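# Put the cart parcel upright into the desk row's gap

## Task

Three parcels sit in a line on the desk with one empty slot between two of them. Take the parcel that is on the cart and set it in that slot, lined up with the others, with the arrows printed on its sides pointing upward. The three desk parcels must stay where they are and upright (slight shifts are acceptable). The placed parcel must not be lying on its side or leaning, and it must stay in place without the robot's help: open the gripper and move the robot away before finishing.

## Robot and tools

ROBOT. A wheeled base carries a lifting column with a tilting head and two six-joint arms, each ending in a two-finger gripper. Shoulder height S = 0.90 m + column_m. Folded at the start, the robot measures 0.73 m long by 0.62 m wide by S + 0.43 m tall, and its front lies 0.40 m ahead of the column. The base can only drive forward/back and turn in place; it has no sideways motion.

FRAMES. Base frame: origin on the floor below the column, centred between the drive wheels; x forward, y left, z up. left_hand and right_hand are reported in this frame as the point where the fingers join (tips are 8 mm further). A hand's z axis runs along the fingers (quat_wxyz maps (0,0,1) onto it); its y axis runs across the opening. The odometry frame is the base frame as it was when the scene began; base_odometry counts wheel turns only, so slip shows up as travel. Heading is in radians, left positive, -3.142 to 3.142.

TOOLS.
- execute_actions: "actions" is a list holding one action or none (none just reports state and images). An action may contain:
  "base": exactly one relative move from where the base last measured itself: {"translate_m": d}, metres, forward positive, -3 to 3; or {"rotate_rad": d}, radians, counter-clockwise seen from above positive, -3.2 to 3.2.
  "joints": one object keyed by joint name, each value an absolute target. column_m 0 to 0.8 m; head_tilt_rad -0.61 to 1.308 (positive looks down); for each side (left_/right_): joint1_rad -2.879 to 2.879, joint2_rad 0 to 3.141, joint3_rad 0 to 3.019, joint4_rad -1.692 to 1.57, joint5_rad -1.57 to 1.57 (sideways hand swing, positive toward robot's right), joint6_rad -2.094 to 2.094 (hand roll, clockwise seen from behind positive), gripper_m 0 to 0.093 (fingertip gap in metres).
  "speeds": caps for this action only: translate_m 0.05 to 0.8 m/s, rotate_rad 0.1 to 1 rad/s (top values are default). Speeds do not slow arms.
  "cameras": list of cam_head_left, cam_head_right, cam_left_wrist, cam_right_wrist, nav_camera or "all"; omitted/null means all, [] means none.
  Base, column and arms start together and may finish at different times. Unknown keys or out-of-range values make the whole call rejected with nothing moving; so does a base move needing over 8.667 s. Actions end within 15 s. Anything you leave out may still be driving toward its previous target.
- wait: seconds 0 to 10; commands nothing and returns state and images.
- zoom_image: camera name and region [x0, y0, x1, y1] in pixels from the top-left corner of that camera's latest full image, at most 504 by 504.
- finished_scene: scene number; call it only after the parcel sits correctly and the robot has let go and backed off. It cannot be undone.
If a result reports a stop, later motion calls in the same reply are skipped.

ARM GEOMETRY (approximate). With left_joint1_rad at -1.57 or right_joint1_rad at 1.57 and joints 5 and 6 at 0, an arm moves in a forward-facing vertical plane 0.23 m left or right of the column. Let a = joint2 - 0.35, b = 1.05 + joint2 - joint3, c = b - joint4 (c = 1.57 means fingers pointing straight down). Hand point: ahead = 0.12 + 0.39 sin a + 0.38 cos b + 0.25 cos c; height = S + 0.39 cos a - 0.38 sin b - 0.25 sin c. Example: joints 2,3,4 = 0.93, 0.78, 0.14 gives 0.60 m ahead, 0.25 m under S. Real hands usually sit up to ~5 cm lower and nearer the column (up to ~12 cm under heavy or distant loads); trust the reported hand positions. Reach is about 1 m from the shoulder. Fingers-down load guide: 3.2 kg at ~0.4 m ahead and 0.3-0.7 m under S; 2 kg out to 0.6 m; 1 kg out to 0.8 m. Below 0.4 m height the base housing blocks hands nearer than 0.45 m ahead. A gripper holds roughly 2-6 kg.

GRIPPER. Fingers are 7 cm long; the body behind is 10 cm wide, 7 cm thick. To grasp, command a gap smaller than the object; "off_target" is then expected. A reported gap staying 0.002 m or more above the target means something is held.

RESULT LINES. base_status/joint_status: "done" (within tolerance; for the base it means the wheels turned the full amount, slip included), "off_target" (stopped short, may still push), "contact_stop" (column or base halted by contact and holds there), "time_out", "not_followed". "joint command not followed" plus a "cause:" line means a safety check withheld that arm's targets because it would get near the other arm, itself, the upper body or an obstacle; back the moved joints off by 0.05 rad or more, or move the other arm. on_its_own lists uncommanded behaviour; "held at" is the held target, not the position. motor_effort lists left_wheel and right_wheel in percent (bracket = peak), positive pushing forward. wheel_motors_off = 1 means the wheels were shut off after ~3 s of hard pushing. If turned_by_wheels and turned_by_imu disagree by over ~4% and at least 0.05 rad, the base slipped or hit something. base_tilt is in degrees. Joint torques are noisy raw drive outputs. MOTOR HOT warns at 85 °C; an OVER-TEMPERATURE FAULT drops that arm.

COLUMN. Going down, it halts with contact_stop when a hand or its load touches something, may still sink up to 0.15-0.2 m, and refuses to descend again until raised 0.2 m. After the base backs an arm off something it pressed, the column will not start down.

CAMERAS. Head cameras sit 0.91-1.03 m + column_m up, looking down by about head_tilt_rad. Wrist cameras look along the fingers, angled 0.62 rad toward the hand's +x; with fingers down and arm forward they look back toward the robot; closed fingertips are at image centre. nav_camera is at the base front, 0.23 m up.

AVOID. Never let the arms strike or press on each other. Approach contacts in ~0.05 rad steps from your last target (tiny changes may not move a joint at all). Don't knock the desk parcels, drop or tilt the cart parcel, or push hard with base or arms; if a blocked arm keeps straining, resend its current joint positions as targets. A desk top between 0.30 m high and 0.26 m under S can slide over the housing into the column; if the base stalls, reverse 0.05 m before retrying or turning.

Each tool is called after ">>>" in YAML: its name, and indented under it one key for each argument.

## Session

>>> execute_actions:
  actions: []

Scene clock: 0.00 s.
Joint torques (N m, as the arm reports them, + toward a larger angle): no reading
base_odometry: x=+0.000 y=+0.000 heading=+0.000 (m, m, rad; odometry frame)
turned_by_wheels: +0.000 (rad since the last result)
turned_by_imu: +0.000 (rad since the last result)
base_tilt: forward=+0.1 right=-0.1 (deg)
base_status: not commanded
joint_positions: column_m=+0.557 head_tilt_rad=+0.895 left_joint1_rad=-1.568 left_joint2_rad=+0.901 left_joint3_rad=+0.385 left_joint4_rad=-0.983 left_joint5_rad=-0.055 left_joint6_rad=-0.024 left_gripper_m=+0.095 right_joint1_rad=+1.569 right_joint2_rad=+0.876 right_joint3_rad=+0.412 right_joint4_rad=-0.934 right_joint5_rad=-0.003 right_joint6_rad=-0.002 right_gripper_m=+0.094
joint_status: not commanded
wheel_motors_off: 0
motor_effort: left_wheel=+0 right_wheel=+3 (%)
left_hand: x=+0.1261 y=+0.2344 z=+1.2665 quat_wxyz=(+0.468, -0.001, -0.883, -0.030) (m; base frame)
right_hand: x=+0.1524 y=-0.2254 z=+1.2523 quat_wxyz=(+0.424, -0.001, -0.906, -0.001) (m; base frame)
pictures: cam_head_left, cam_head_right, cam_left_wrist, cam_right_wrist, nav_camera
Images, in order (width x height): cam_head_left 896x504, cam_head_right 896x504, cam_left_wrist 504x504, cam_right_wrist 504x504, nav_camera 896x504.

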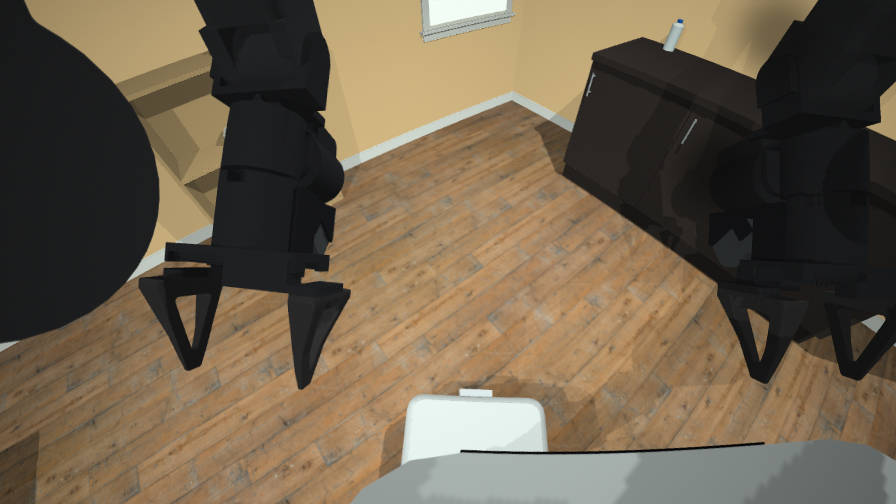

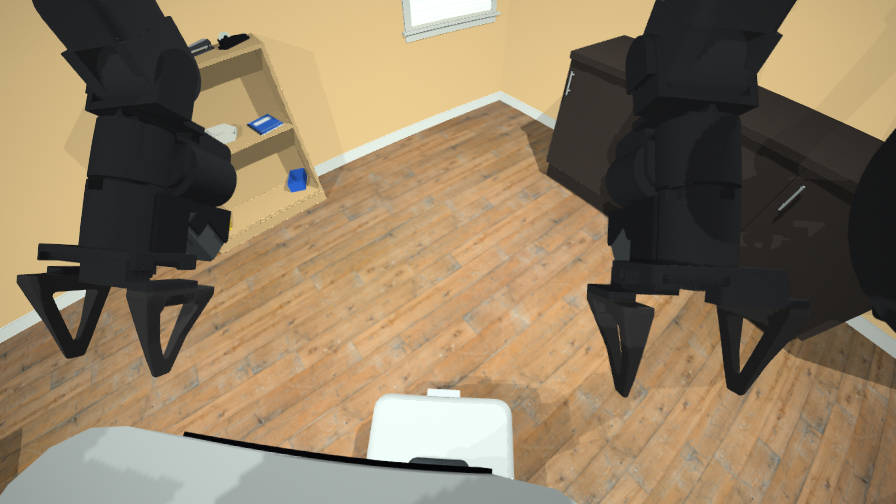

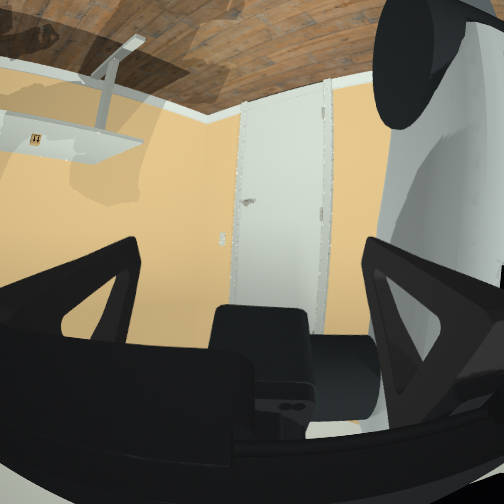

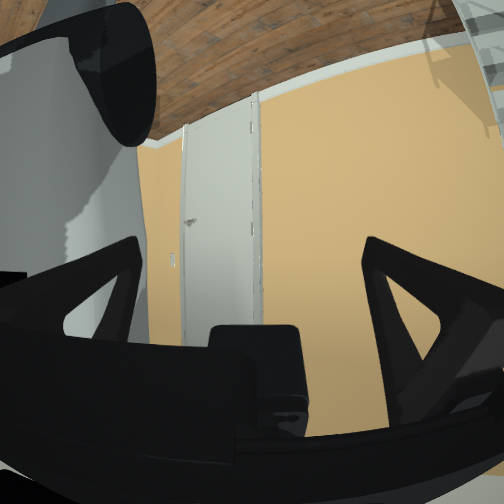

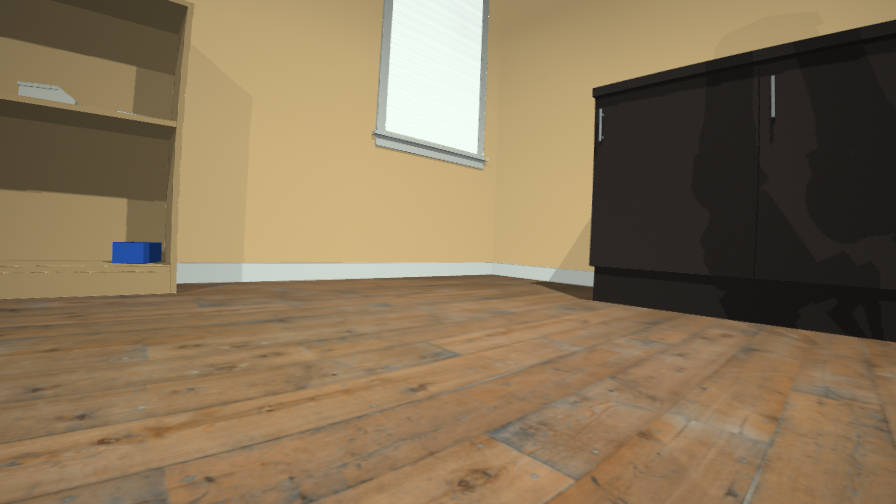

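>>> execute_actions:
  actions:
    - {"base":{"rotate_rad":-2.1},"joints":{"head_tilt_rad":0.8}}
  cameras: ["cam_head_left","cam_head_right","nav_camera"]

>>> zoom_image:
  camera: "cam_head_left"
  region: [380,90,580,270]

Scene clock: 4.47 s.
Joint torques (N m, as the arm reports them, + toward a larger angle): left_arm=[-0.06 -7.18 -0.94 -1.7  -0.15  0.06] | right_arm=[ 0.39 -8.73 -0.84 -1.11 -0.03  0.12]
base_odometry: x=+0.000 y=+0.000 heading=-2.099 (m, m, rad; odometry frame)
turned_by_wheels: -2.099 (rad since the last result)
turned_by_imu: -2.064 (rad since the last result)
base_tilt: forward=+0.2 right=+0.0 (deg)
base_status: done
joint_positions: column_m=+0.557 head_tilt_rad=+0.816 left_joint1_rad=-1.568 left_joint2_rad=+0.901 left_joint3_rad=+0.385 left_joint4_rad=-0.983 left_joint5_rad=-0.055 left_joint6_rad=-0.024 left_gripper_m=+0.095 right_joint1_rad=+1.569 right_joint2_rad=+0.876 right_joint3_rad=+0.412 right_joint4_rad=-0.934 right_joint5_rad=-0.003 right_joint6_rad=-0.002 right_gripper_m=+0.094
joint_status: all done
wheel_motors_off: 0
motor_effort: left_wheel=+4(35) right_wheel=-5(39) (%)
left_hand: x=+0.1261 y=+0.2344 z=+1.2665 quat_wxyz=(+0.468, -0.001, -0.883, -0.030) (m; base frame)
right_hand: x=+0.1524 y=-0.2254 z=+1.2523 quat_wxyz=(+0.424, -0.001, -0.906, -0.001) (m; base frame)
pictures: cam_head_left, cam_head_right, nav_camera
Images, in order (width x height): cam_head_left 896x504, cam_head_right 896x504, nav_camera 896x504.

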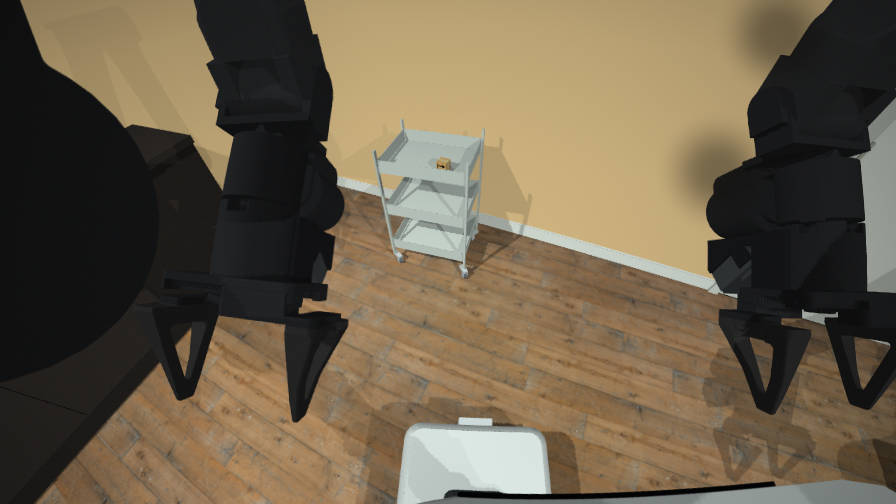

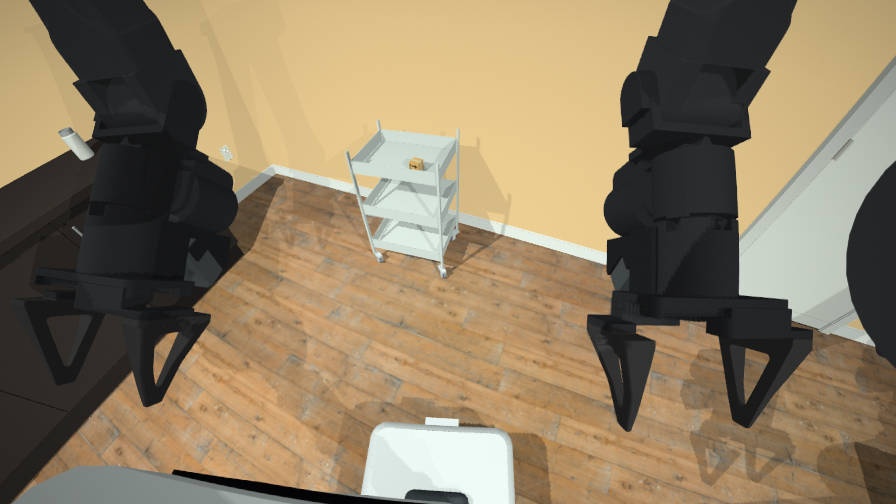

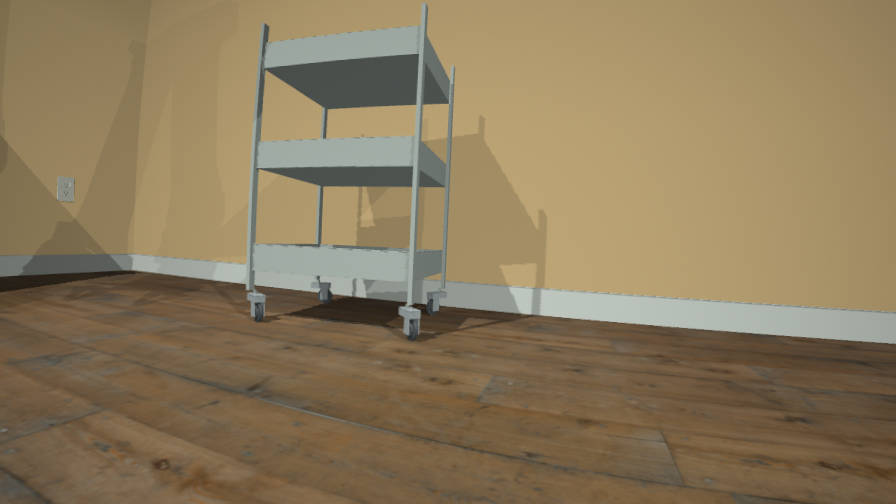

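Region (380, 90, 580, 270) of cam_head_left's 896x504 image, scaled by 2.520, with more detail than that image has; it fills the top 454 rows of this view, and the rest is white.

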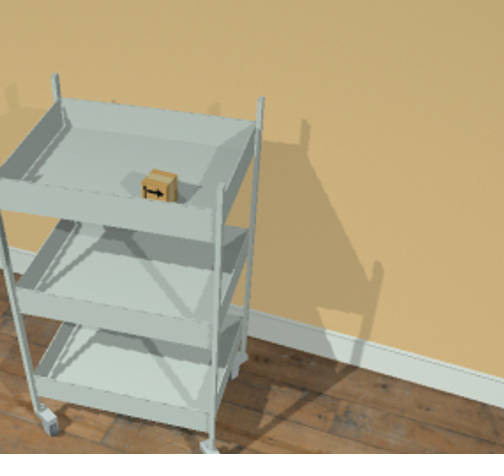

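>>> execute_actions:
  actions:
    - {"base":{"rotate_rad":-0.08},"joints":{"column_m":0.52,"left_joint2_rad":1.75,"left_joint3_rad":1.66,"left_joint4_rad":-0.33,"left_joint5_rad":-0.3,"left_joint6_rad":1.92,"head_tilt_rad":0.95}}
  cameras: []

>>> execute_actions:
  actions:
    - {"base":{"translate_m":0.65}}
  cameras: ["cam_head_left","cam_head_right","cam_left_wrist"]

Scene clock: 8.50 s.
Joint torques (N m, as the arm reports them, + toward a larger angle): left_arm=[  0.42 -22.45   3.68   0.25  -0.31   0.11] | right_arm=[-0.06 -9.39 -0.83 -1.18 -0.04  0.13]
base_odometry: x=+0.000 y=+0.000 heading=-2.178 (m, m, rad; odometry frame)
turned_by_wheels: -0.079 (rad since the last result)
turned_by_imu: -0.077 (rad since the last result)
base_tilt: forward=+0.0 right=-0.2 (deg)
base_status: done
joint_positions: column_m=+0.520 head_tilt_rad=+0.951 left_joint1_rad=-1.568 left_joint2_rad=+1.747 left_joint3_rad=+1.658 left_joint4_rad=-0.332 left_joint5_rad=-0.297 left_joint6_rad=+1.912 left_gripper_m=+0.095 right_joint1_rad=+1.569 right_joint2_rad=+0.876 right_joint3_rad=+0.412 right_joint4_rad=-0.934 right_joint5_rad=-0.003 right_joint6_rad=-0.002 right_gripper_m=+0.094
joint_status: all done
wheel_motors_off: 0
motor_effort: left_wheel=+5(22) right_wheel=-6(23) (%)
left_hand: x=+0.6882 y=+0.2767 z=+0.9037 quat_wxyz=(+0.092, -0.802, -0.576, -0.127) (m; base frame)
right_hand: x=+0.1524 y=-0.2254 z=+1.2155 quat_wxyz=(+0.424, -0.001, -0.906, -0.001) (m; base frame)
pictures: none
No camera images: the call's "cameras" was empty. Leave "cameras" out to get every camera's image.

Scene clock: 11.27 s.
Joint torques (N m, as the arm reports them, + toward a larger angle): left_arm=[  0.14 -20.94   3.63   0.33  -0.31   0.13] | right_arm=[ 0.15 -9.27 -0.95 -1.35 -0.07  0.12]
base_odometry: x=-0.371 y=-0.534 heading=-2.179 (m, m, rad; odometry frame)
turned_by_wheels: +0.000 (rad since the last result)
turned_by_imu: +0.002 (rad since the last result)
base_tilt: forward=+0.0 right=-0.1 (deg)
base_status: done
joint_positions: column_m=+0.520 head_tilt_rad=+0.951 left_joint1_rad=-1.568 left_joint2_rad=+1.747 left_joint3_rad=+1.656 left_joint4_rad=-0.332 left_joint5_rad=-0.298 left_joint6_rad=+1.912 left_gripper_m=+0.095 right_joint1_rad=+1.569 right_joint2_rad=+0.876 right_joint3_rad=+0.415 right_joint4_rad=-0.934 right_joint5_rad=-0.003 right_joint6_rad=-0.002 right_gripper_m=+0.094
joint_status: not commanded
wheel_motors_off: 0
motor_effort: left_wheel=+0(42) right_wheel=+0(43) (%)
left_hand: x=+0.6871 y=+0.2768 z=+0.9033 quat_wxyz=(+0.093, -0.802, -0.576, -0.127) (m; base frame)
right_hand: x=+0.1538 y=-0.2254 z=+1.2151 quat_wxyz=(+0.422, -0.001, -0.906, -0.001) (m; base frame)
pictures: cam_head_left, cam_head_right, cam_left_wrist
Images, in order (width x height): cam_head_left 896x504, cam_head_right 896x504, cam_left_wrist 504x504.

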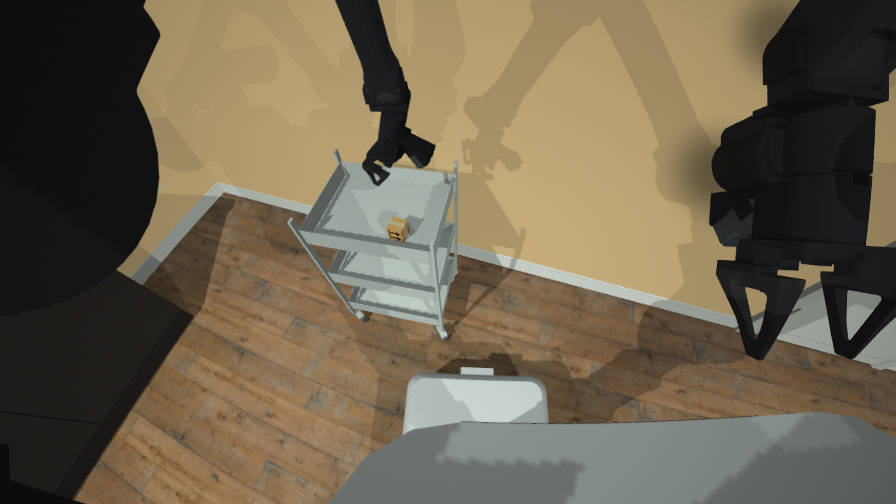

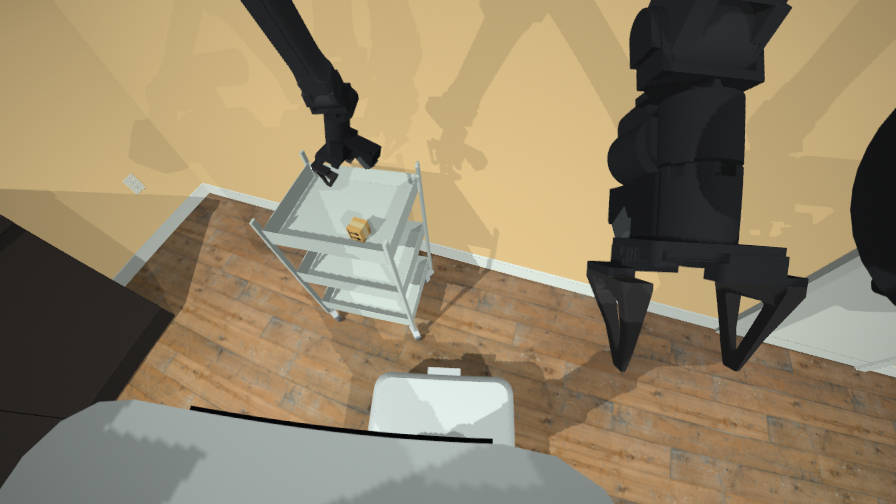

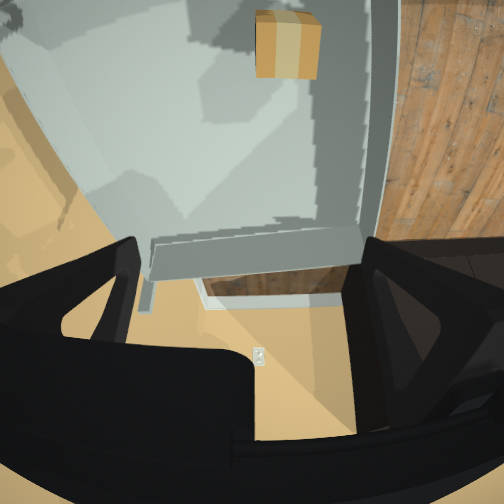

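>>> execute_actions:
  actions:
    - {"base":{"translate_m":-0.038},"joints":{"column_m":0.4,"left_joint1_rad":-1.6}}
  cameras: ["cam_head_left","cam_head_right","cam_left_wrist"]

>>> zoom_image:
  camera: "cam_head_right"
  region: [250,100,450,280]

Scene clock: 14.97 s.
Joint torques (N m, as the arm reports them, + toward a larger angle): left_arm=[ -0.58 -21.81   3.69   0.25  -0.26   0.14] | right_arm=[ 0.38 -9.   -0.75 -1.2  -0.07  0.1 ]
base_odometry: x=-0.349 y=-0.502 heading=-2.178 (m, m, rad; odometry frame)
turned_by_wheels: +0.000 (rad since the last result)
turned_by_imu: +0.001 (rad since the last result)
base_tilt: forward=+0.3 right=-0.1 (deg)
base_status: done
joint_positions: column_m=+0.400 head_tilt_rad=+0.952 left_joint1_rad=-1.599 left_joint2_rad=+1.747 left_joint3_rad=+1.653 left_joint4_rad=-0.332 left_joint5_rad=-0.298 left_joint6_rad=+1.912 left_gripper_m=+0.095 right_joint1_rad=+1.569 right_joint2_rad=+0.875 right_joint3_rad=+0.411 right_joint4_rad=-0.934 right_joint5_rad=-0.003 right_joint6_rad=-0.002 right_gripper_m=+0.094
joint_status: all done
wheel_motors_off: 0
motor_effort: left_wheel=+0(25) right_wheel=+0(30) (%)
left_hand: x=+0.6857 y=+0.2542 z=+0.7817 quat_wxyz=(+0.083, -0.808, -0.572, -0.119) (m; base frame)
right_hand: x=+0.1519 y=-0.2254 z=+1.0958 quat_wxyz=(+0.424, -0.001, -0.906, -0.001) (m; base frame)
pictures: cam_head_left, cam_head_right, cam_left_wrist
Images, in order (width x height): cam_head_left 896x504, cam_head_right 896x504, cam_left_wrist 504x504.

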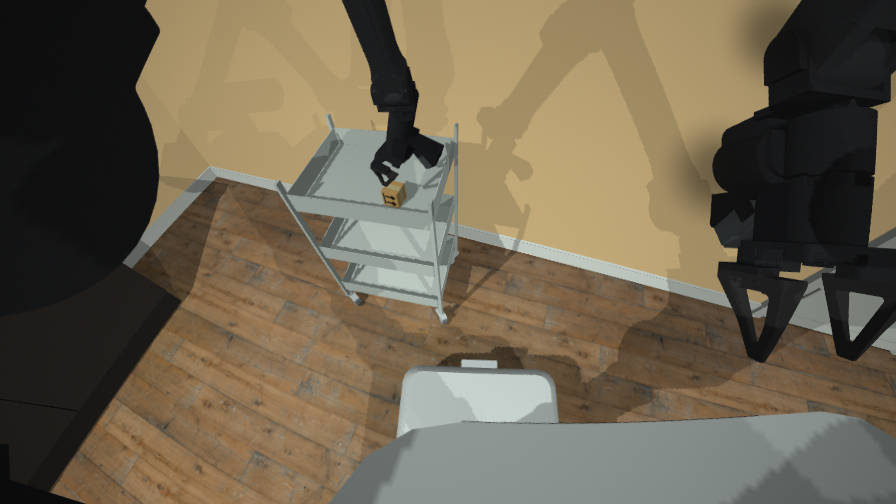

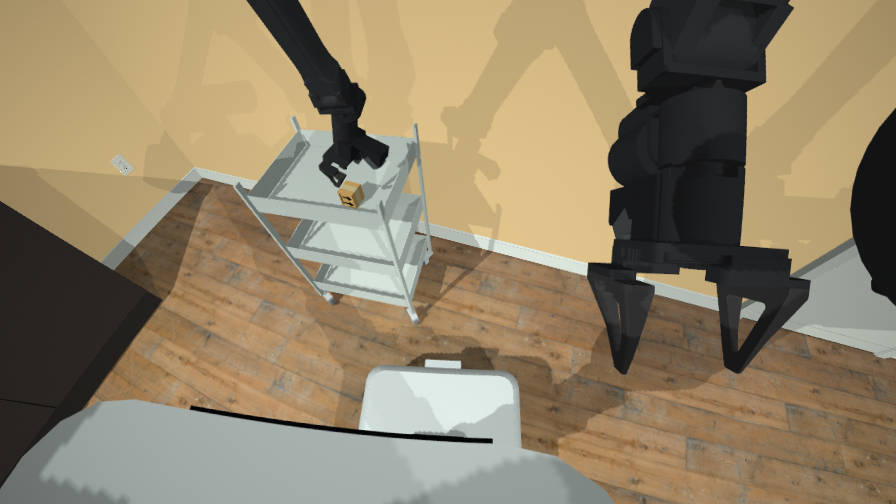

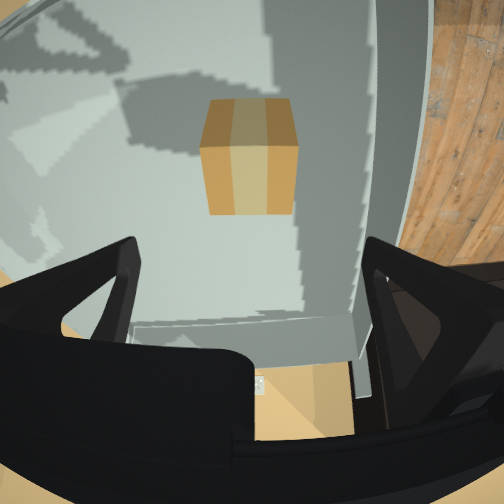

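Region (250, 100, 450, 280) of cam_head_right's 896x504 image, scaled by 2.520, with more detail than that image has; it fills the top 454 rows of this view, and the rest is white.

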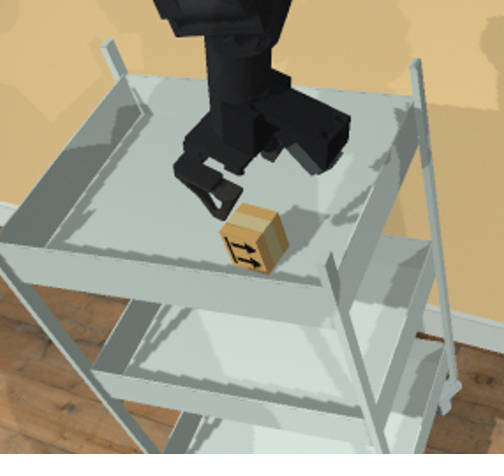

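>>> execute_actions:
  actions:
    - {"joints":{"column_m":0.33,"left_gripper_m":0.078}}
  cameras: ["cam_head_right","cam_left_wrist"]

>>> zoom_image:
  camera: "cam_head_right"
  region: [250,100,450,280]

Scene clock: 17.57 s.
Joint torques (N m, as the arm reports them, + toward a larger angle): left_arm=[ -0.67 -22.4    4.06   0.26  -0.26   0.12] | right_arm=[ 0.26 -9.71 -0.64 -1.34 -0.04  0.1 ]
base_odometry: x=-0.349 y=-0.502 heading=-2.178 (m, m, rad; odometry frame)
turned_by_wheels: +0.000 (rad since the last result)
turned_by_imu: +0.001 (rad since the last result)
base_tilt: forward=+0.0 right=-0.2 (deg)
base_status: not commanded
joint_positions: column_m=+0.330 head_tilt_rad=+0.952 left_joint1_rad=-1.599 left_joint2_rad=+1.747 left_joint3_rad=+1.653 left_joint4_rad=-0.332 left_joint5_rad=-0.298 left_joint6_rad=+1.912 left_gripper_m=+0.078 right_joint1_rad=+1.569 right_joint2_rad=+0.875 right_joint3_rad=+0.411 right_joint4_rad=-0.934 right_joint5_rad=-0.003 right_joint6_rad=-0.002 right_gripper_m=+0.094
joint_status: all done
wheel_motors_off: 0
motor_effort: left_wheel=+0(0) right_wheel=+0(0) (%)
left_hand: x=+0.6857 y=+0.2542 z=+0.7117 quat_wxyz=(+0.083, -0.808, -0.572, -0.119) (m; base frame)
right_hand: x=+0.1519 y=-0.2254 z=+1.0257 quat_wxyz=(+0.424, -0.001, -0.906, -0.001) (m; base frame)
pictures: cam_head_right, cam_left_wrist
Images, in order (width x height): cam_head_right 896x504, cam_left_wrist 504x504.

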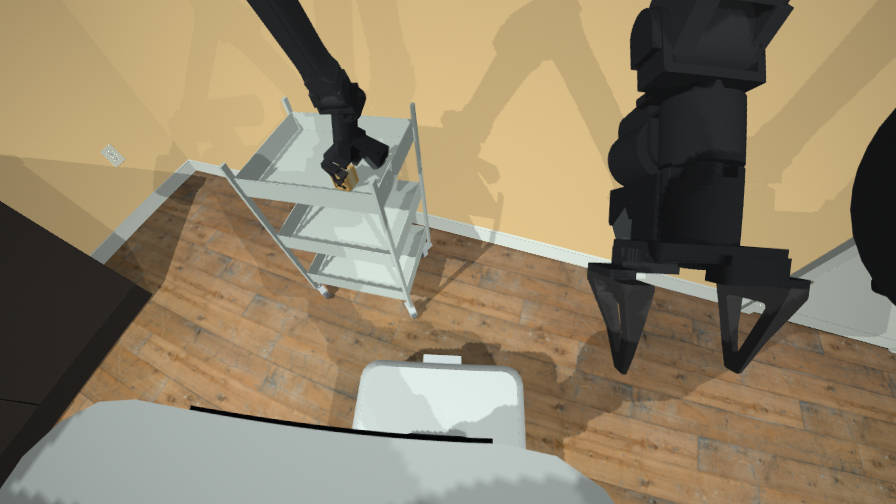

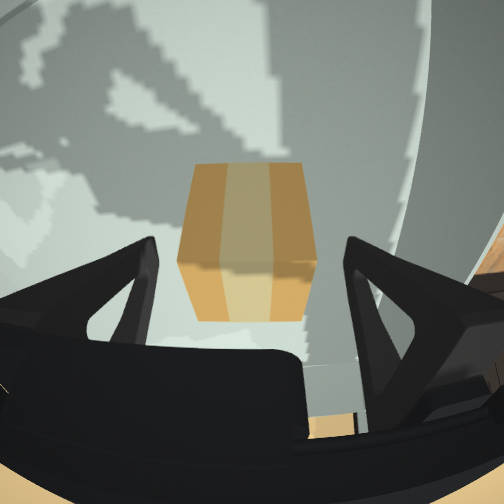

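Region (250, 100, 450, 280) of cam_head_right's 896x504 image, scaled by 2.520, with more detail than that image has; it fills the top 454 rows of this view, and the rest is white.

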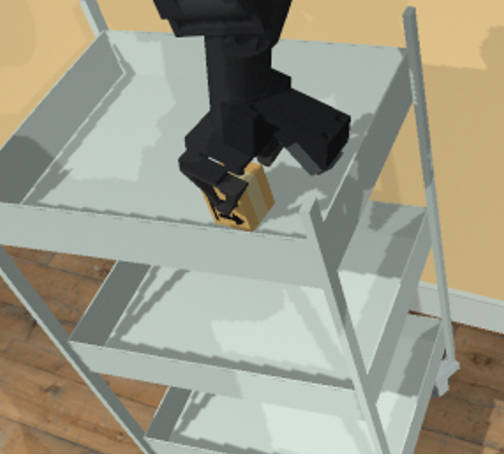

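>>> execute_actions:
  actions:
    - {"joints":{"left_gripper_m":0.02}}
  cameras: []

>>> execute_actions:
  actions:
    - {"joints":{"column_m":0.45}}
  cameras: []

>>> execute_actions:
  actions:
    - {"base":{"translate_m":-0.8},"joints":{"left_joint1_rad":-1.57,"left_joint2_rad":1.5,"left_joint3_rad":1.36,"left_joint5_rad":0,"left_joint6_rad":0,"head_tilt_rad":0.5}}
  cameras: []

>>> execute_actions:
  actions:
    - {"base":{"rotate_rad":-1.84},"joints":{"left_joint4_rad":0.92}}

Scene clock: 20.10 s.
Joint torques (N m, as the arm reports them, + toward a larger angle): left_arm=[ -0.57 -21.61   4.05   0.31  -0.26   0.13] | right_arm=[ 0.28 -9.23 -0.56 -1.31 -0.06  0.08]
base_odometry: x=-0.349 y=-0.502 heading=-2.178 (m, m, rad; odometry frame)
turned_by_wheels: +0.000 (rad since the last result)
turned_by_imu: +0.000 (rad since the last result)
base_tilt: forward=+0.1 right=-0.2 (deg)
base_status: not commanded
joint_positions: column_m=+0.330 head_tilt_rad=+0.952 left_joint1_rad=-1.599 left_joint2_rad=+1.747 left_joint3_rad=+1.653 left_joint4_rad=-0.332 left_joint5_rad=-0.298 left_joint6_rad=+1.912 left_gripper_m=+0.049 right_joint1_rad=+1.569 right_joint2_rad=+0.875 right_joint3_rad=+0.411 right_joint4_rad=-0.934 right_joint5_rad=-0.003 right_joint6_rad=-0.002 right_gripper_m=+0.094
joint_status: left_gripper_m off_target (ended at +0.049, target +0.020)
wheel_motors_off: 0
motor_effort: left_wheel=+0(0) right_wheel=+0(0) (%)
left_hand: x=+0.6857 y=+0.2542 z=+0.7117 quat_wxyz=(+0.083, -0.808, -0.571, -0.119) (m; base frame)
right_hand: x=+0.1519 y=-0.2254 z=+1.0257 quat_wxyz=(+0.424, -0.001, -0.906, -0.001) (m; base frame)
pictures: none
No camera images: the call's "cameras" was empty. Leave "cameras" out to get every camera's image.

Scene clock: 22.23 s.
Joint torques (N m, as the arm reports them, + toward a larger angle): left_arm=[ -0.7  -21.79   4.01   0.3   -0.25   0.13] | right_arm=[ 0.58 -9.45 -0.76 -1.2  -0.05  0.14]
base_odometry: x=-0.349 y=-0.502 heading=-2.178 (m, m, rad; odometry frame)
turned_by_wheels: +0.000 (rad since the last result)
turned_by_imu: +0.000 (rad since the last result)
base_tilt: forward=+0.0 right=+0.0 (deg)
base_status: not commanded
joint_positions: column_m=+0.450 head_tilt_rad=+0.952 left_joint1_rad=-1.599 left_joint2_rad=+1.747 left_joint3_rad=+1.653 left_joint4_rad=-0.332 left_joint5_rad=-0.298 left_joint6_rad=+1.912 left_gripper_m=+0.049 right_joint1_rad=+1.569 right_joint2_rad=+0.875 right_joint3_rad=+0.411 right_joint4_rad=-0.934 right_joint5_rad=-0.003 right_joint6_rad=-0.002 right_gripper_m=+0.094
joint_status: all done
wheel_motors_off: 0
motor_effort: left_wheel=+0(0) right_wheel=+0(0) (%)
left_hand: x=+0.6857 y=+0.2542 z=+0.8316 quat_wxyz=(+0.083, -0.808, -0.571, -0.119) (m; base frame)
right_hand: x=+0.1519 y=-0.2254 z=+1.1456 quat_wxyz=(+0.424, -0.001, -0.906, -0.001) (m; base frame)
pictures: none
No camera images: the call's "cameras" was empty. Leave "cameras" out to get every camera's image.

Scene clock: 25.47 s.
Joint torques (N m, as the arm reports them, + toward a larger angle): left_arm=[ -0.35 -19.02   3.41   0.35  -0.06  -0.02] | right_arm=[ 0.04 -9.08 -0.6  -1.35 -0.05  0.1 ]
base_odometry: x=+0.107 y=+0.154 heading=-2.178 (m, m, rad; odometry frame)
turned_by_wheels: +0.000 (rad since the last result)
turned_by_imu: -0.001 (rad since the last result)
base_tilt: forward=+0.1 right=-0.1 (deg)
base_status: done
joint_positions: column_m=+0.450 head_tilt_rad=+0.518 left_joint1_rad=-1.571 left_joint2_rad=+1.490 left_joint3_rad=+1.355 left_joint4_rad=-0.331 left_joint5_rad=-0.002 left_joint6_rad=+0.008 left_gripper_m=+0.049 right_joint1_rad=+1.569 right_joint2_rad=+0.874 right_joint3_rad=+0.409 right_joint4_rad=-0.934 right_joint5_rad=-0.003 right_joint6_rad=-0.002 right_gripper_m=+0.094
joint_status: all done
wheel_motors_off: 0
motor_effort: left_wheel=+0(26) right_wheel=+0(49) (%)
left_hand: x=+0.6327 y=+0.2246 z=+0.9125 quat_wxyz=(-0.028, -0.004, -1.000, -0.001) (m; base frame)
right_hand: x=+0.1513 y=-0.2254 z=+1.1459 quat_wxyz=(+0.424, -0.001, -0.906, -0.001) (m; base frame)
pictures: none
No camera images: the call's "cameras" was empty. Leave "cameras" out to get every camera's image.

Scene clock: 28.83 s.
Joint torques (N m, as the arm reports them, + toward a larger angle): left_arm=[  0.17 -20.23   4.61   2.3   -0.1   -0.02] | right_arm=[ 0.13 -9.17 -0.61 -1.31 -0.04  0.1 ]
base_odometry: x=+0.107 y=+0.154 heading=+2.266 (m, m, rad; odometry frame)
turned_by_wheels: -1.839 (rad since the last result)
turned_by_imu: -1.809 (rad since the last result)
base_tilt: forward=-0.1 right=-0.2 (deg)
base_status: done
joint_positions: column_m=+0.450 head_tilt_rad=+0.518 left_joint1_rad=-1.571 left_joint2_rad=+1.490 left_joint3_rad=+1.355 left_joint4_rad=+0.905 left_joint5_rad=-0.001 left_joint6_rad=+0.008 left_gripper_m=+0.049 right_joint1_rad=+1.569 right_joint2_rad=+0.874 right_joint3_rad=+0.409 right_joint4_rad=-0.934 right_joint5_rad=-0.003 right_joint6_rad=-0.002 right_gripper_m=+0.094
joint_status: all done
wheel_motors_off: 0
motor_effort: left_wheel=+4(38) right_wheel=-5(43) (%)
left_hand: x=+0.8553 y=+0.2248 z=+1.0904 quat_wxyz=(-0.603, -0.003, -0.798, -0.003) (m; base frame)
right_hand: x=+0.1513 y=-0.2254 z=+1.1459 quat_wxyz=(+0.424, -0.001, -0.906, -0.001) (m; base frame)
pictures: cam_head_left, cam_head_right, cam_left_wrist, cam_right_wrist, nav_camera
Images, in order (width x height): cam_head_left 896x504, cam_head_right 896x504, cam_left_wrist 504x504, cam_right_wrist 504x504, nav_camera 896x504.

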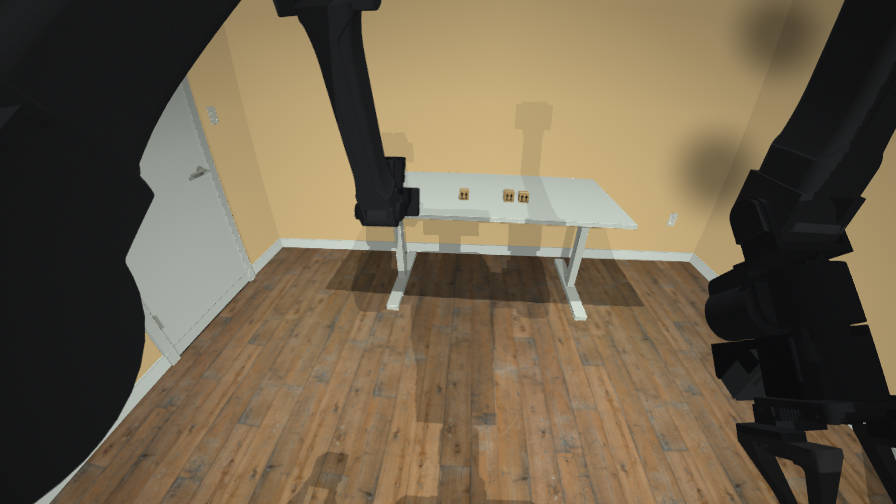

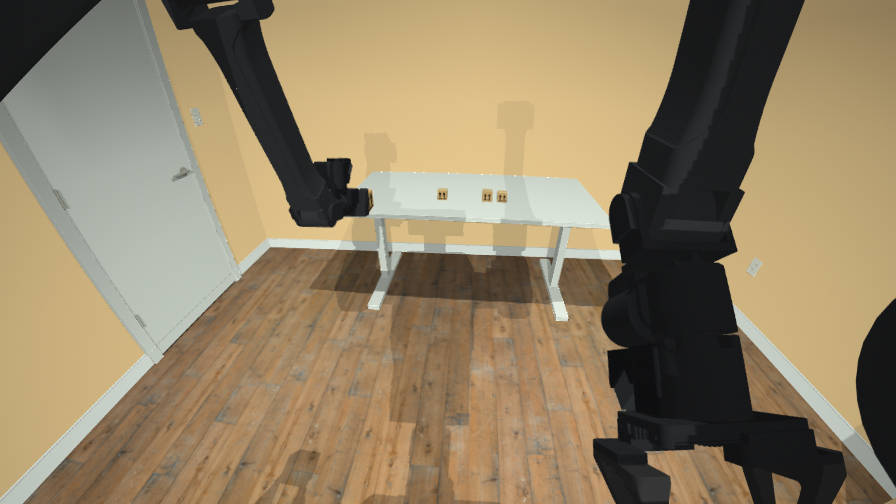

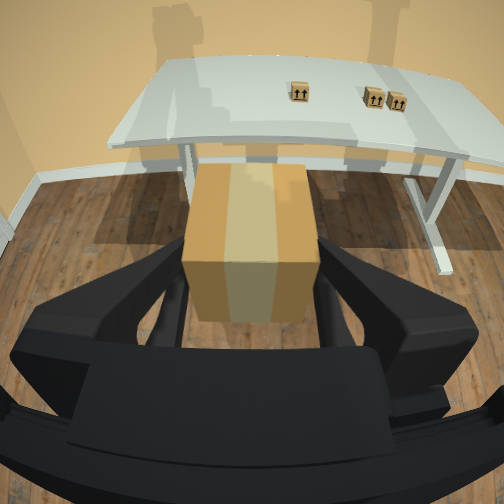

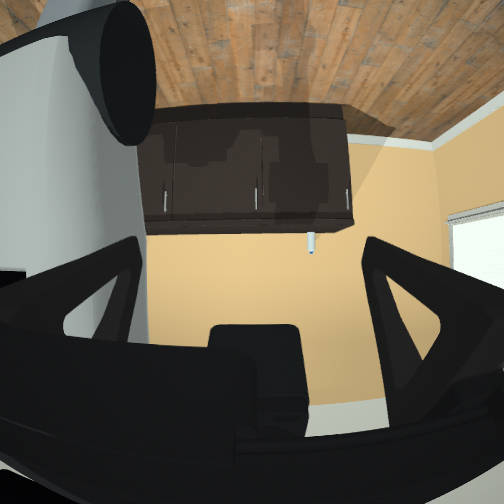

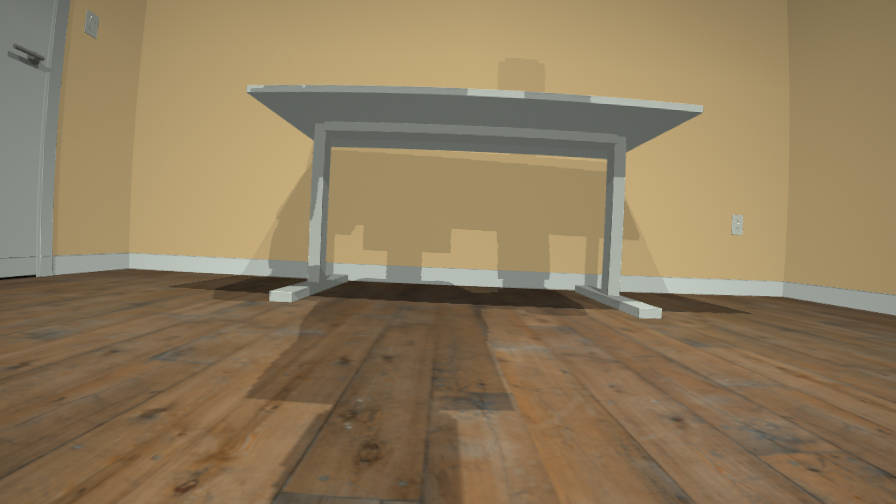

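>>> execute_actions:
  actions:
    - {"base":{"rotate_rad":-0.165},"joints":{"left_joint5_rad":-0.12,"left_joint6_rad":-0.04,"column_m":0.4}}
  cameras: []

>>> execute_actions:
  actions:
    - {"base":{"translate_m":0.78},"joints":{"column_m":0.24}}
  cameras: ["cam_head_right","cam_left_wrist"]

Scene clock: 31.67 s.
Joint torques (N m, as the arm reports them, + toward a larger angle): left_arm=[  0.82 -20.62   4.56   2.45  -0.18  -0.03] | right_arm=[-0.08 -9.14 -0.56 -1.16 -0.01  0.17]
base_odometry: x=+0.107 y=+0.154 heading=+2.102 (m, m, rad; odometry frame)
turned_by_wheels: -0.164 (rad since the last result)
turned_by_imu: -0.161 (rad since the last result)
base_tilt: forward=+0.0 right=-0.1 (deg)
base_status: done
joint_positions: column_m=+0.400 head_tilt_rad=+0.518 left_joint1_rad=-1.573 left_joint2_rad=+1.491 left_joint3_rad=+1.355 left_joint4_rad=+0.905 left_joint5_rad=-0.119 left_joint6_rad=-0.032 left_gripper_m=+0.049 right_joint1_rad=+1.569 right_joint2_rad=+0.874 right_joint3_rad=+0.409 right_joint4_rad=-0.934 right_joint5_rad=-0.003 right_joint6_rad=-0.002 right_gripper_m=+0.094
joint_status: all done
wheel_motors_off: 0
motor_effort: left_wheel=+4(23) right_wheel=-5(29) (%)
left_hand: x=+0.8539 y=+0.2439 z=+1.0403 quat_wxyz=(-0.602, +0.049, -0.796, -0.037) (m; base frame)
right_hand: x=+0.1513 y=-0.2254 z=+1.0960 quat_wxyz=(+0.424, -0.001, -0.906, -0.001) (m; base frame)
pictures: none
No camera images: the call's "cameras" was empty. Leave "cameras" out to get every camera's image.

Scene clock: 34.73 s.
Joint torques (N m, as the arm reports them, + toward a larger angle): left_arm=[  0.03 -20.62   4.81   2.43  -0.18  -0.04] | right_arm=[-0.04 -8.84 -0.76 -1.24 -0.01  0.12]
base_odometry: x=-0.288 y=+0.827 heading=+2.101 (m, m, rad; odometry frame)
turned_by_wheels: +0.000 (rad since the last result)
turned_by_imu: +0.002 (rad since the last result)
base_tilt: forward=+0.0 right=+0.0 (deg)
base_status: done
joint_positions: column_m=+0.240 head_tilt_rad=+0.518 left_joint1_rad=-1.573 left_joint2_rad=+1.491 left_joint3_rad=+1.353 left_joint4_rad=+0.905 left_joint5_rad=-0.119 left_joint6_rad=-0.032 left_gripper_m=+0.049 right_joint1_rad=+1.569 right_joint2_rad=+0.874 right_joint3_rad=+0.412 right_joint4_rad=-0.934 right_joint5_rad=-0.003 right_joint6_rad=-0.002 right_gripper_m=+0.094
joint_status: all done
wheel_motors_off: 0
motor_effort: left_wheel=+0(41) right_wheel=+0(46) (%)
left_hand: x=+0.8535 y=+0.2439 z=+0.8798 quat_wxyz=(-0.601, +0.049, -0.797, -0.037) (m; base frame)
right_hand: x=+0.1531 y=-0.2254 z=+0.9355 quat_wxyz=(+0.422, -0.001, -0.906, -0.001) (m; base frame)
pictures: cam_head_right, cam_left_wrist
Images, in order (width x height): cam_head_right 896x504, cam_left_wrist 504x504.

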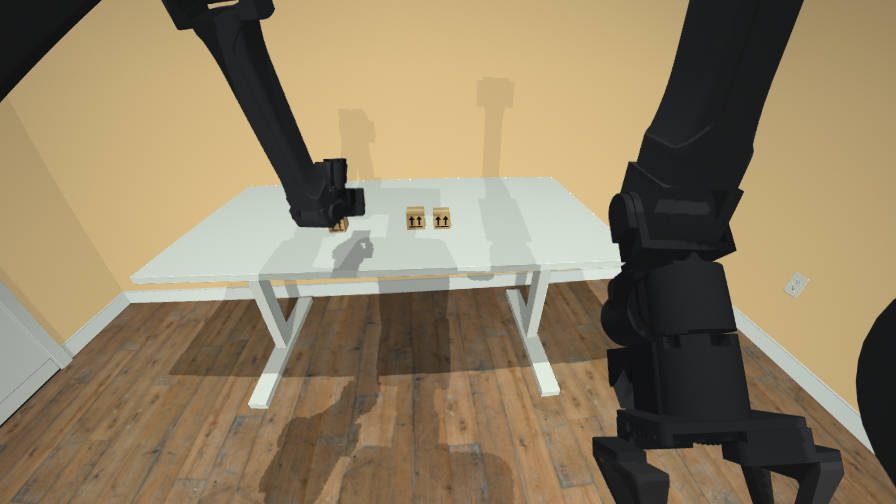

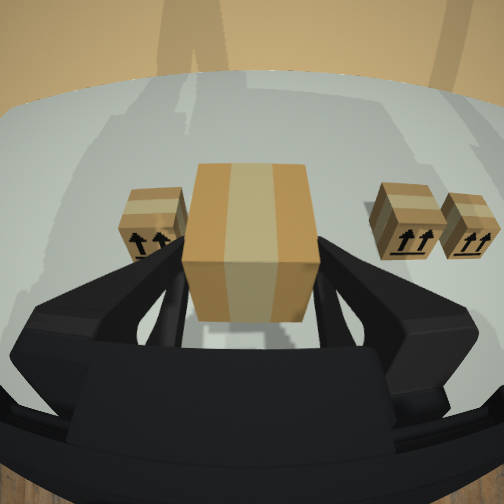

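>>> execute_actions:
  actions:
    - {"base":{"translate_m":0.1},"joints":{"column_m":0.155,"left_joint1_rad":-1.6}}
  cameras: ["cam_head_right","cam_left_wrist"]

Scene clock: 37.87 s.
Joint torques (N m, as the arm reports them, + toward a larger angle): left_arm=[ -0.73 -20.26   4.81   2.36  -0.15  -0.04] | right_arm=[ 0.41 -8.88 -0.85 -1.24 -0.04  0.13]
base_odometry: x=-0.338 y=+0.914 heading=+2.101 (m, m, rad; odometry frame)
turned_by_wheels: +0.000 (rad since the last result)
turned_by_imu: +0.001 (rad since the last result)
base_tilt: forward=+0.2 right=-0.1 (deg)
base_status: done
joint_positions: column_m=+0.155 head_tilt_rad=+0.518 left_joint1_rad=-1.596 left_joint2_rad=+1.491 left_joint3_rad=+1.353 left_joint4_rad=+0.905 left_joint5_rad=-0.119 left_joint6_rad=-0.032 left_gripper_m=+0.049 right_joint1_rad=+1.569 right_joint2_rad=+0.873 right_joint3_rad=+0.413 right_joint4_rad=-0.934 right_joint5_rad=-0.003 right_joint6_rad=-0.002 right_gripper_m=+0.094
joint_status: all done
wheel_motors_off: 0
motor_effort: left_wheel=+0(26) right_wheel=+0(28) (%)
left_hand: x=+0.8533 y=+0.2294 z=+0.7943 quat_wxyz=(-0.601, +0.050, -0.797, -0.025) (m; base frame)
right_hand: x=+0.1533 y=-0.2254 z=+0.8505 quat_wxyz=(+0.422, -0.001, -0.907, -0.001) (m; base frame)
pictures: cam_head_right, cam_left_wrist
Images, in order (width x height): cam_head_right 896x504, cam_left_wrist 504x504.

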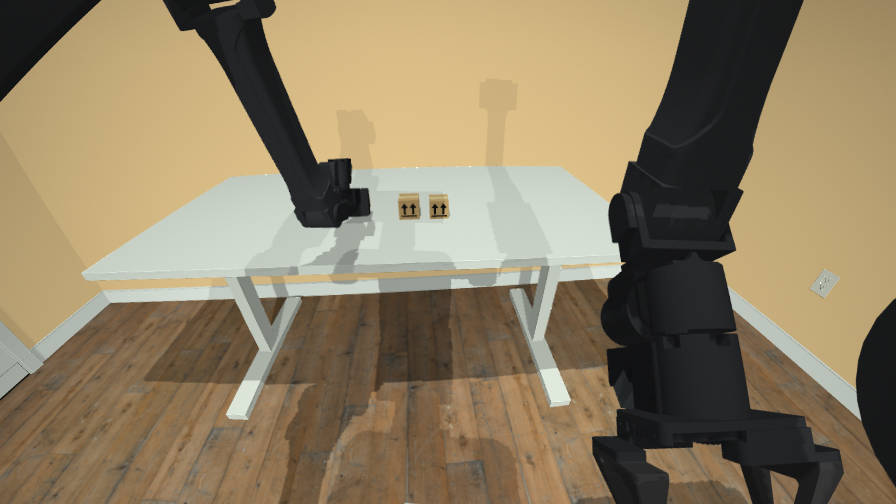

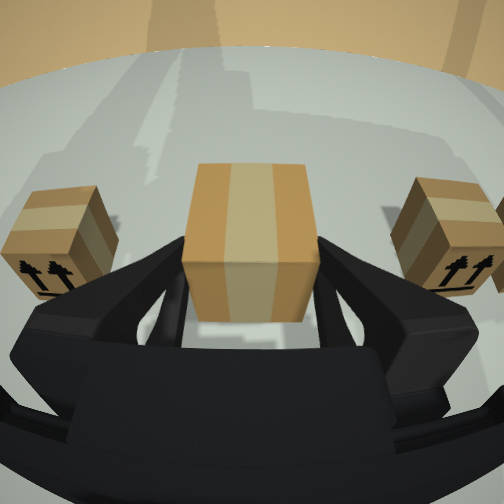

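>>> execute_actions:
  actions:
    - {"base":{"translate_m":0.028},"joints":{"column_m":0.132}}
  cameras: ["cam_left_wrist"]

>>> execute_actions:
  actions:
    - {"joints":{"column_m":0.123}}
  cameras: ["cam_left_wrist"]

Scene clock: 39.77 s.
Joint torques (N m, as the arm reports them, + toward a larger angle): left_arm=[ -0.66 -21.29   4.96   2.35  -0.16  -0.02] | right_arm=[ 0.06 -9.26 -0.9  -1.16 -0.02  0.11]
base_odometry: x=-0.352 y=+0.938 heading=+2.101 (m, m, rad; odometry frame)
turned_by_wheels: +0.000 (rad since the last result)
turned_by_imu: +0.000 (rad since the last result)
base_tilt: forward=+0.0 right=-0.2 (deg)
base_status: done
joint_positions: column_m=+0.132 head_tilt_rad=+0.517 left_joint1_rad=-1.596 left_joint2_rad=+1.491 left_joint3_rad=+1.353 left_joint4_rad=+0.905 left_joint5_rad=-0.119 left_joint6_rad=-0.032 left_gripper_m=+0.049 right_joint1_rad=+1.569 right_joint2_rad=+0.873 right_joint3_rad=+0.414 right_joint4_rad=-0.934 right_joint5_rad=-0.003 right_joint6_rad=-0.002 right_gripper_m=+0.094
joint_status: all done
wheel_motors_off: 0
motor_effort: left_wheel=+0(28) right_wheel=+0(29) (%)
left_hand: x=+0.8532 y=+0.2294 z=+0.7710 quat_wxyz=(-0.601, +0.050, -0.798, -0.025) (m; base frame)
right_hand: x=+0.1540 y=-0.2254 z=+0.8273 quat_wxyz=(+0.422, -0.001, -0.907, -0.001) (m; base frame)
pictures: cam_left_wrist
Images, in order (width x height): cam_left_wrist 504x504.

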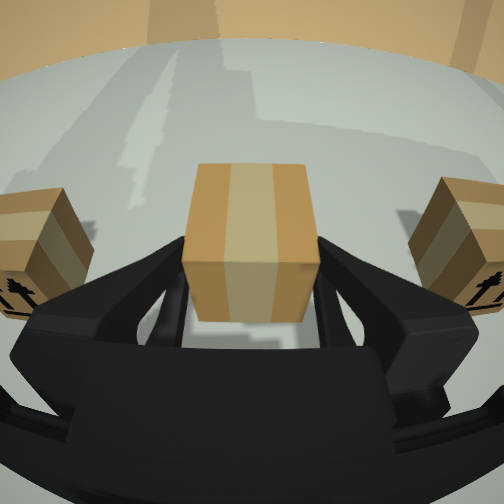

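Scene clock: 40.43 s.
Joint torques (N m, as the arm reports them, + toward a larger angle): left_arm=[ -0.76 -20.43   4.82   2.36  -0.15  -0.03] | right_arm=[ 0.48 -9.29 -0.71 -1.21 -0.07  0.13]
base_odometry: x=-0.352 y=+0.938 heading=+2.101 (m, m, rad; odometry frame)
turned_by_wheels: +0.000 (rad since the last result)
turned_by_imu: +0.000 (rad since the last result)
base_tilt: forward=+0.0 right=-0.1 (deg)
base_status: not commanded
joint_positions: column_m=+0.123 head_tilt_rad=+0.517 left_joint1_rad=-1.596 left_joint2_rad=+1.491 left_joint3_rad=+1.353 left_joint4_rad=+0.905 left_joint5_rad=-0.119 left_joint6_rad=-0.032 left_gripper_m=+0.049 right_joint1_rad=+1.569 right_joint2_rad=+0.873 right_joint3_rad=+0.414 right_joint4_rad=-0.934 right_joint5_rad=-0.003 right_joint6_rad=-0.002 right_gripper_m=+0.094
joint_status: all done
wheel_motors_off: 0
motor_effort: left_wheel=+0(0) right_wheel=+0(0) (%)
left_hand: x=+0.8532 y=+0.2294 z=+0.7620 quat_wxyz=(-0.601, +0.050, -0.798, -0.025) (m; base frame)
right_hand: x=+0.1540 y=-0.2254 z=+0.8183 quat_wxyz=(+0.422, -0.001, -0.907, -0.001) (m; base frame)
pictures: cam_left_wrist
Images, in order (width x height): cam_left_wrist 504x504.

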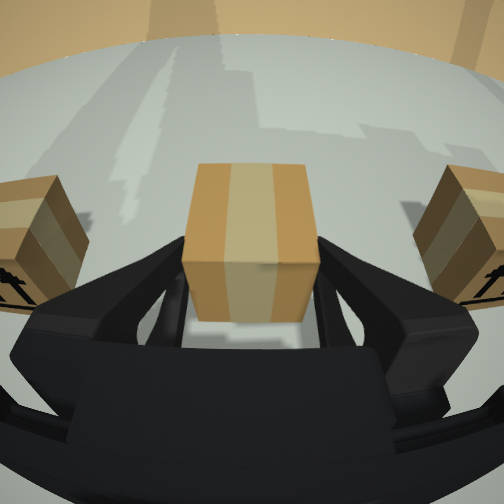

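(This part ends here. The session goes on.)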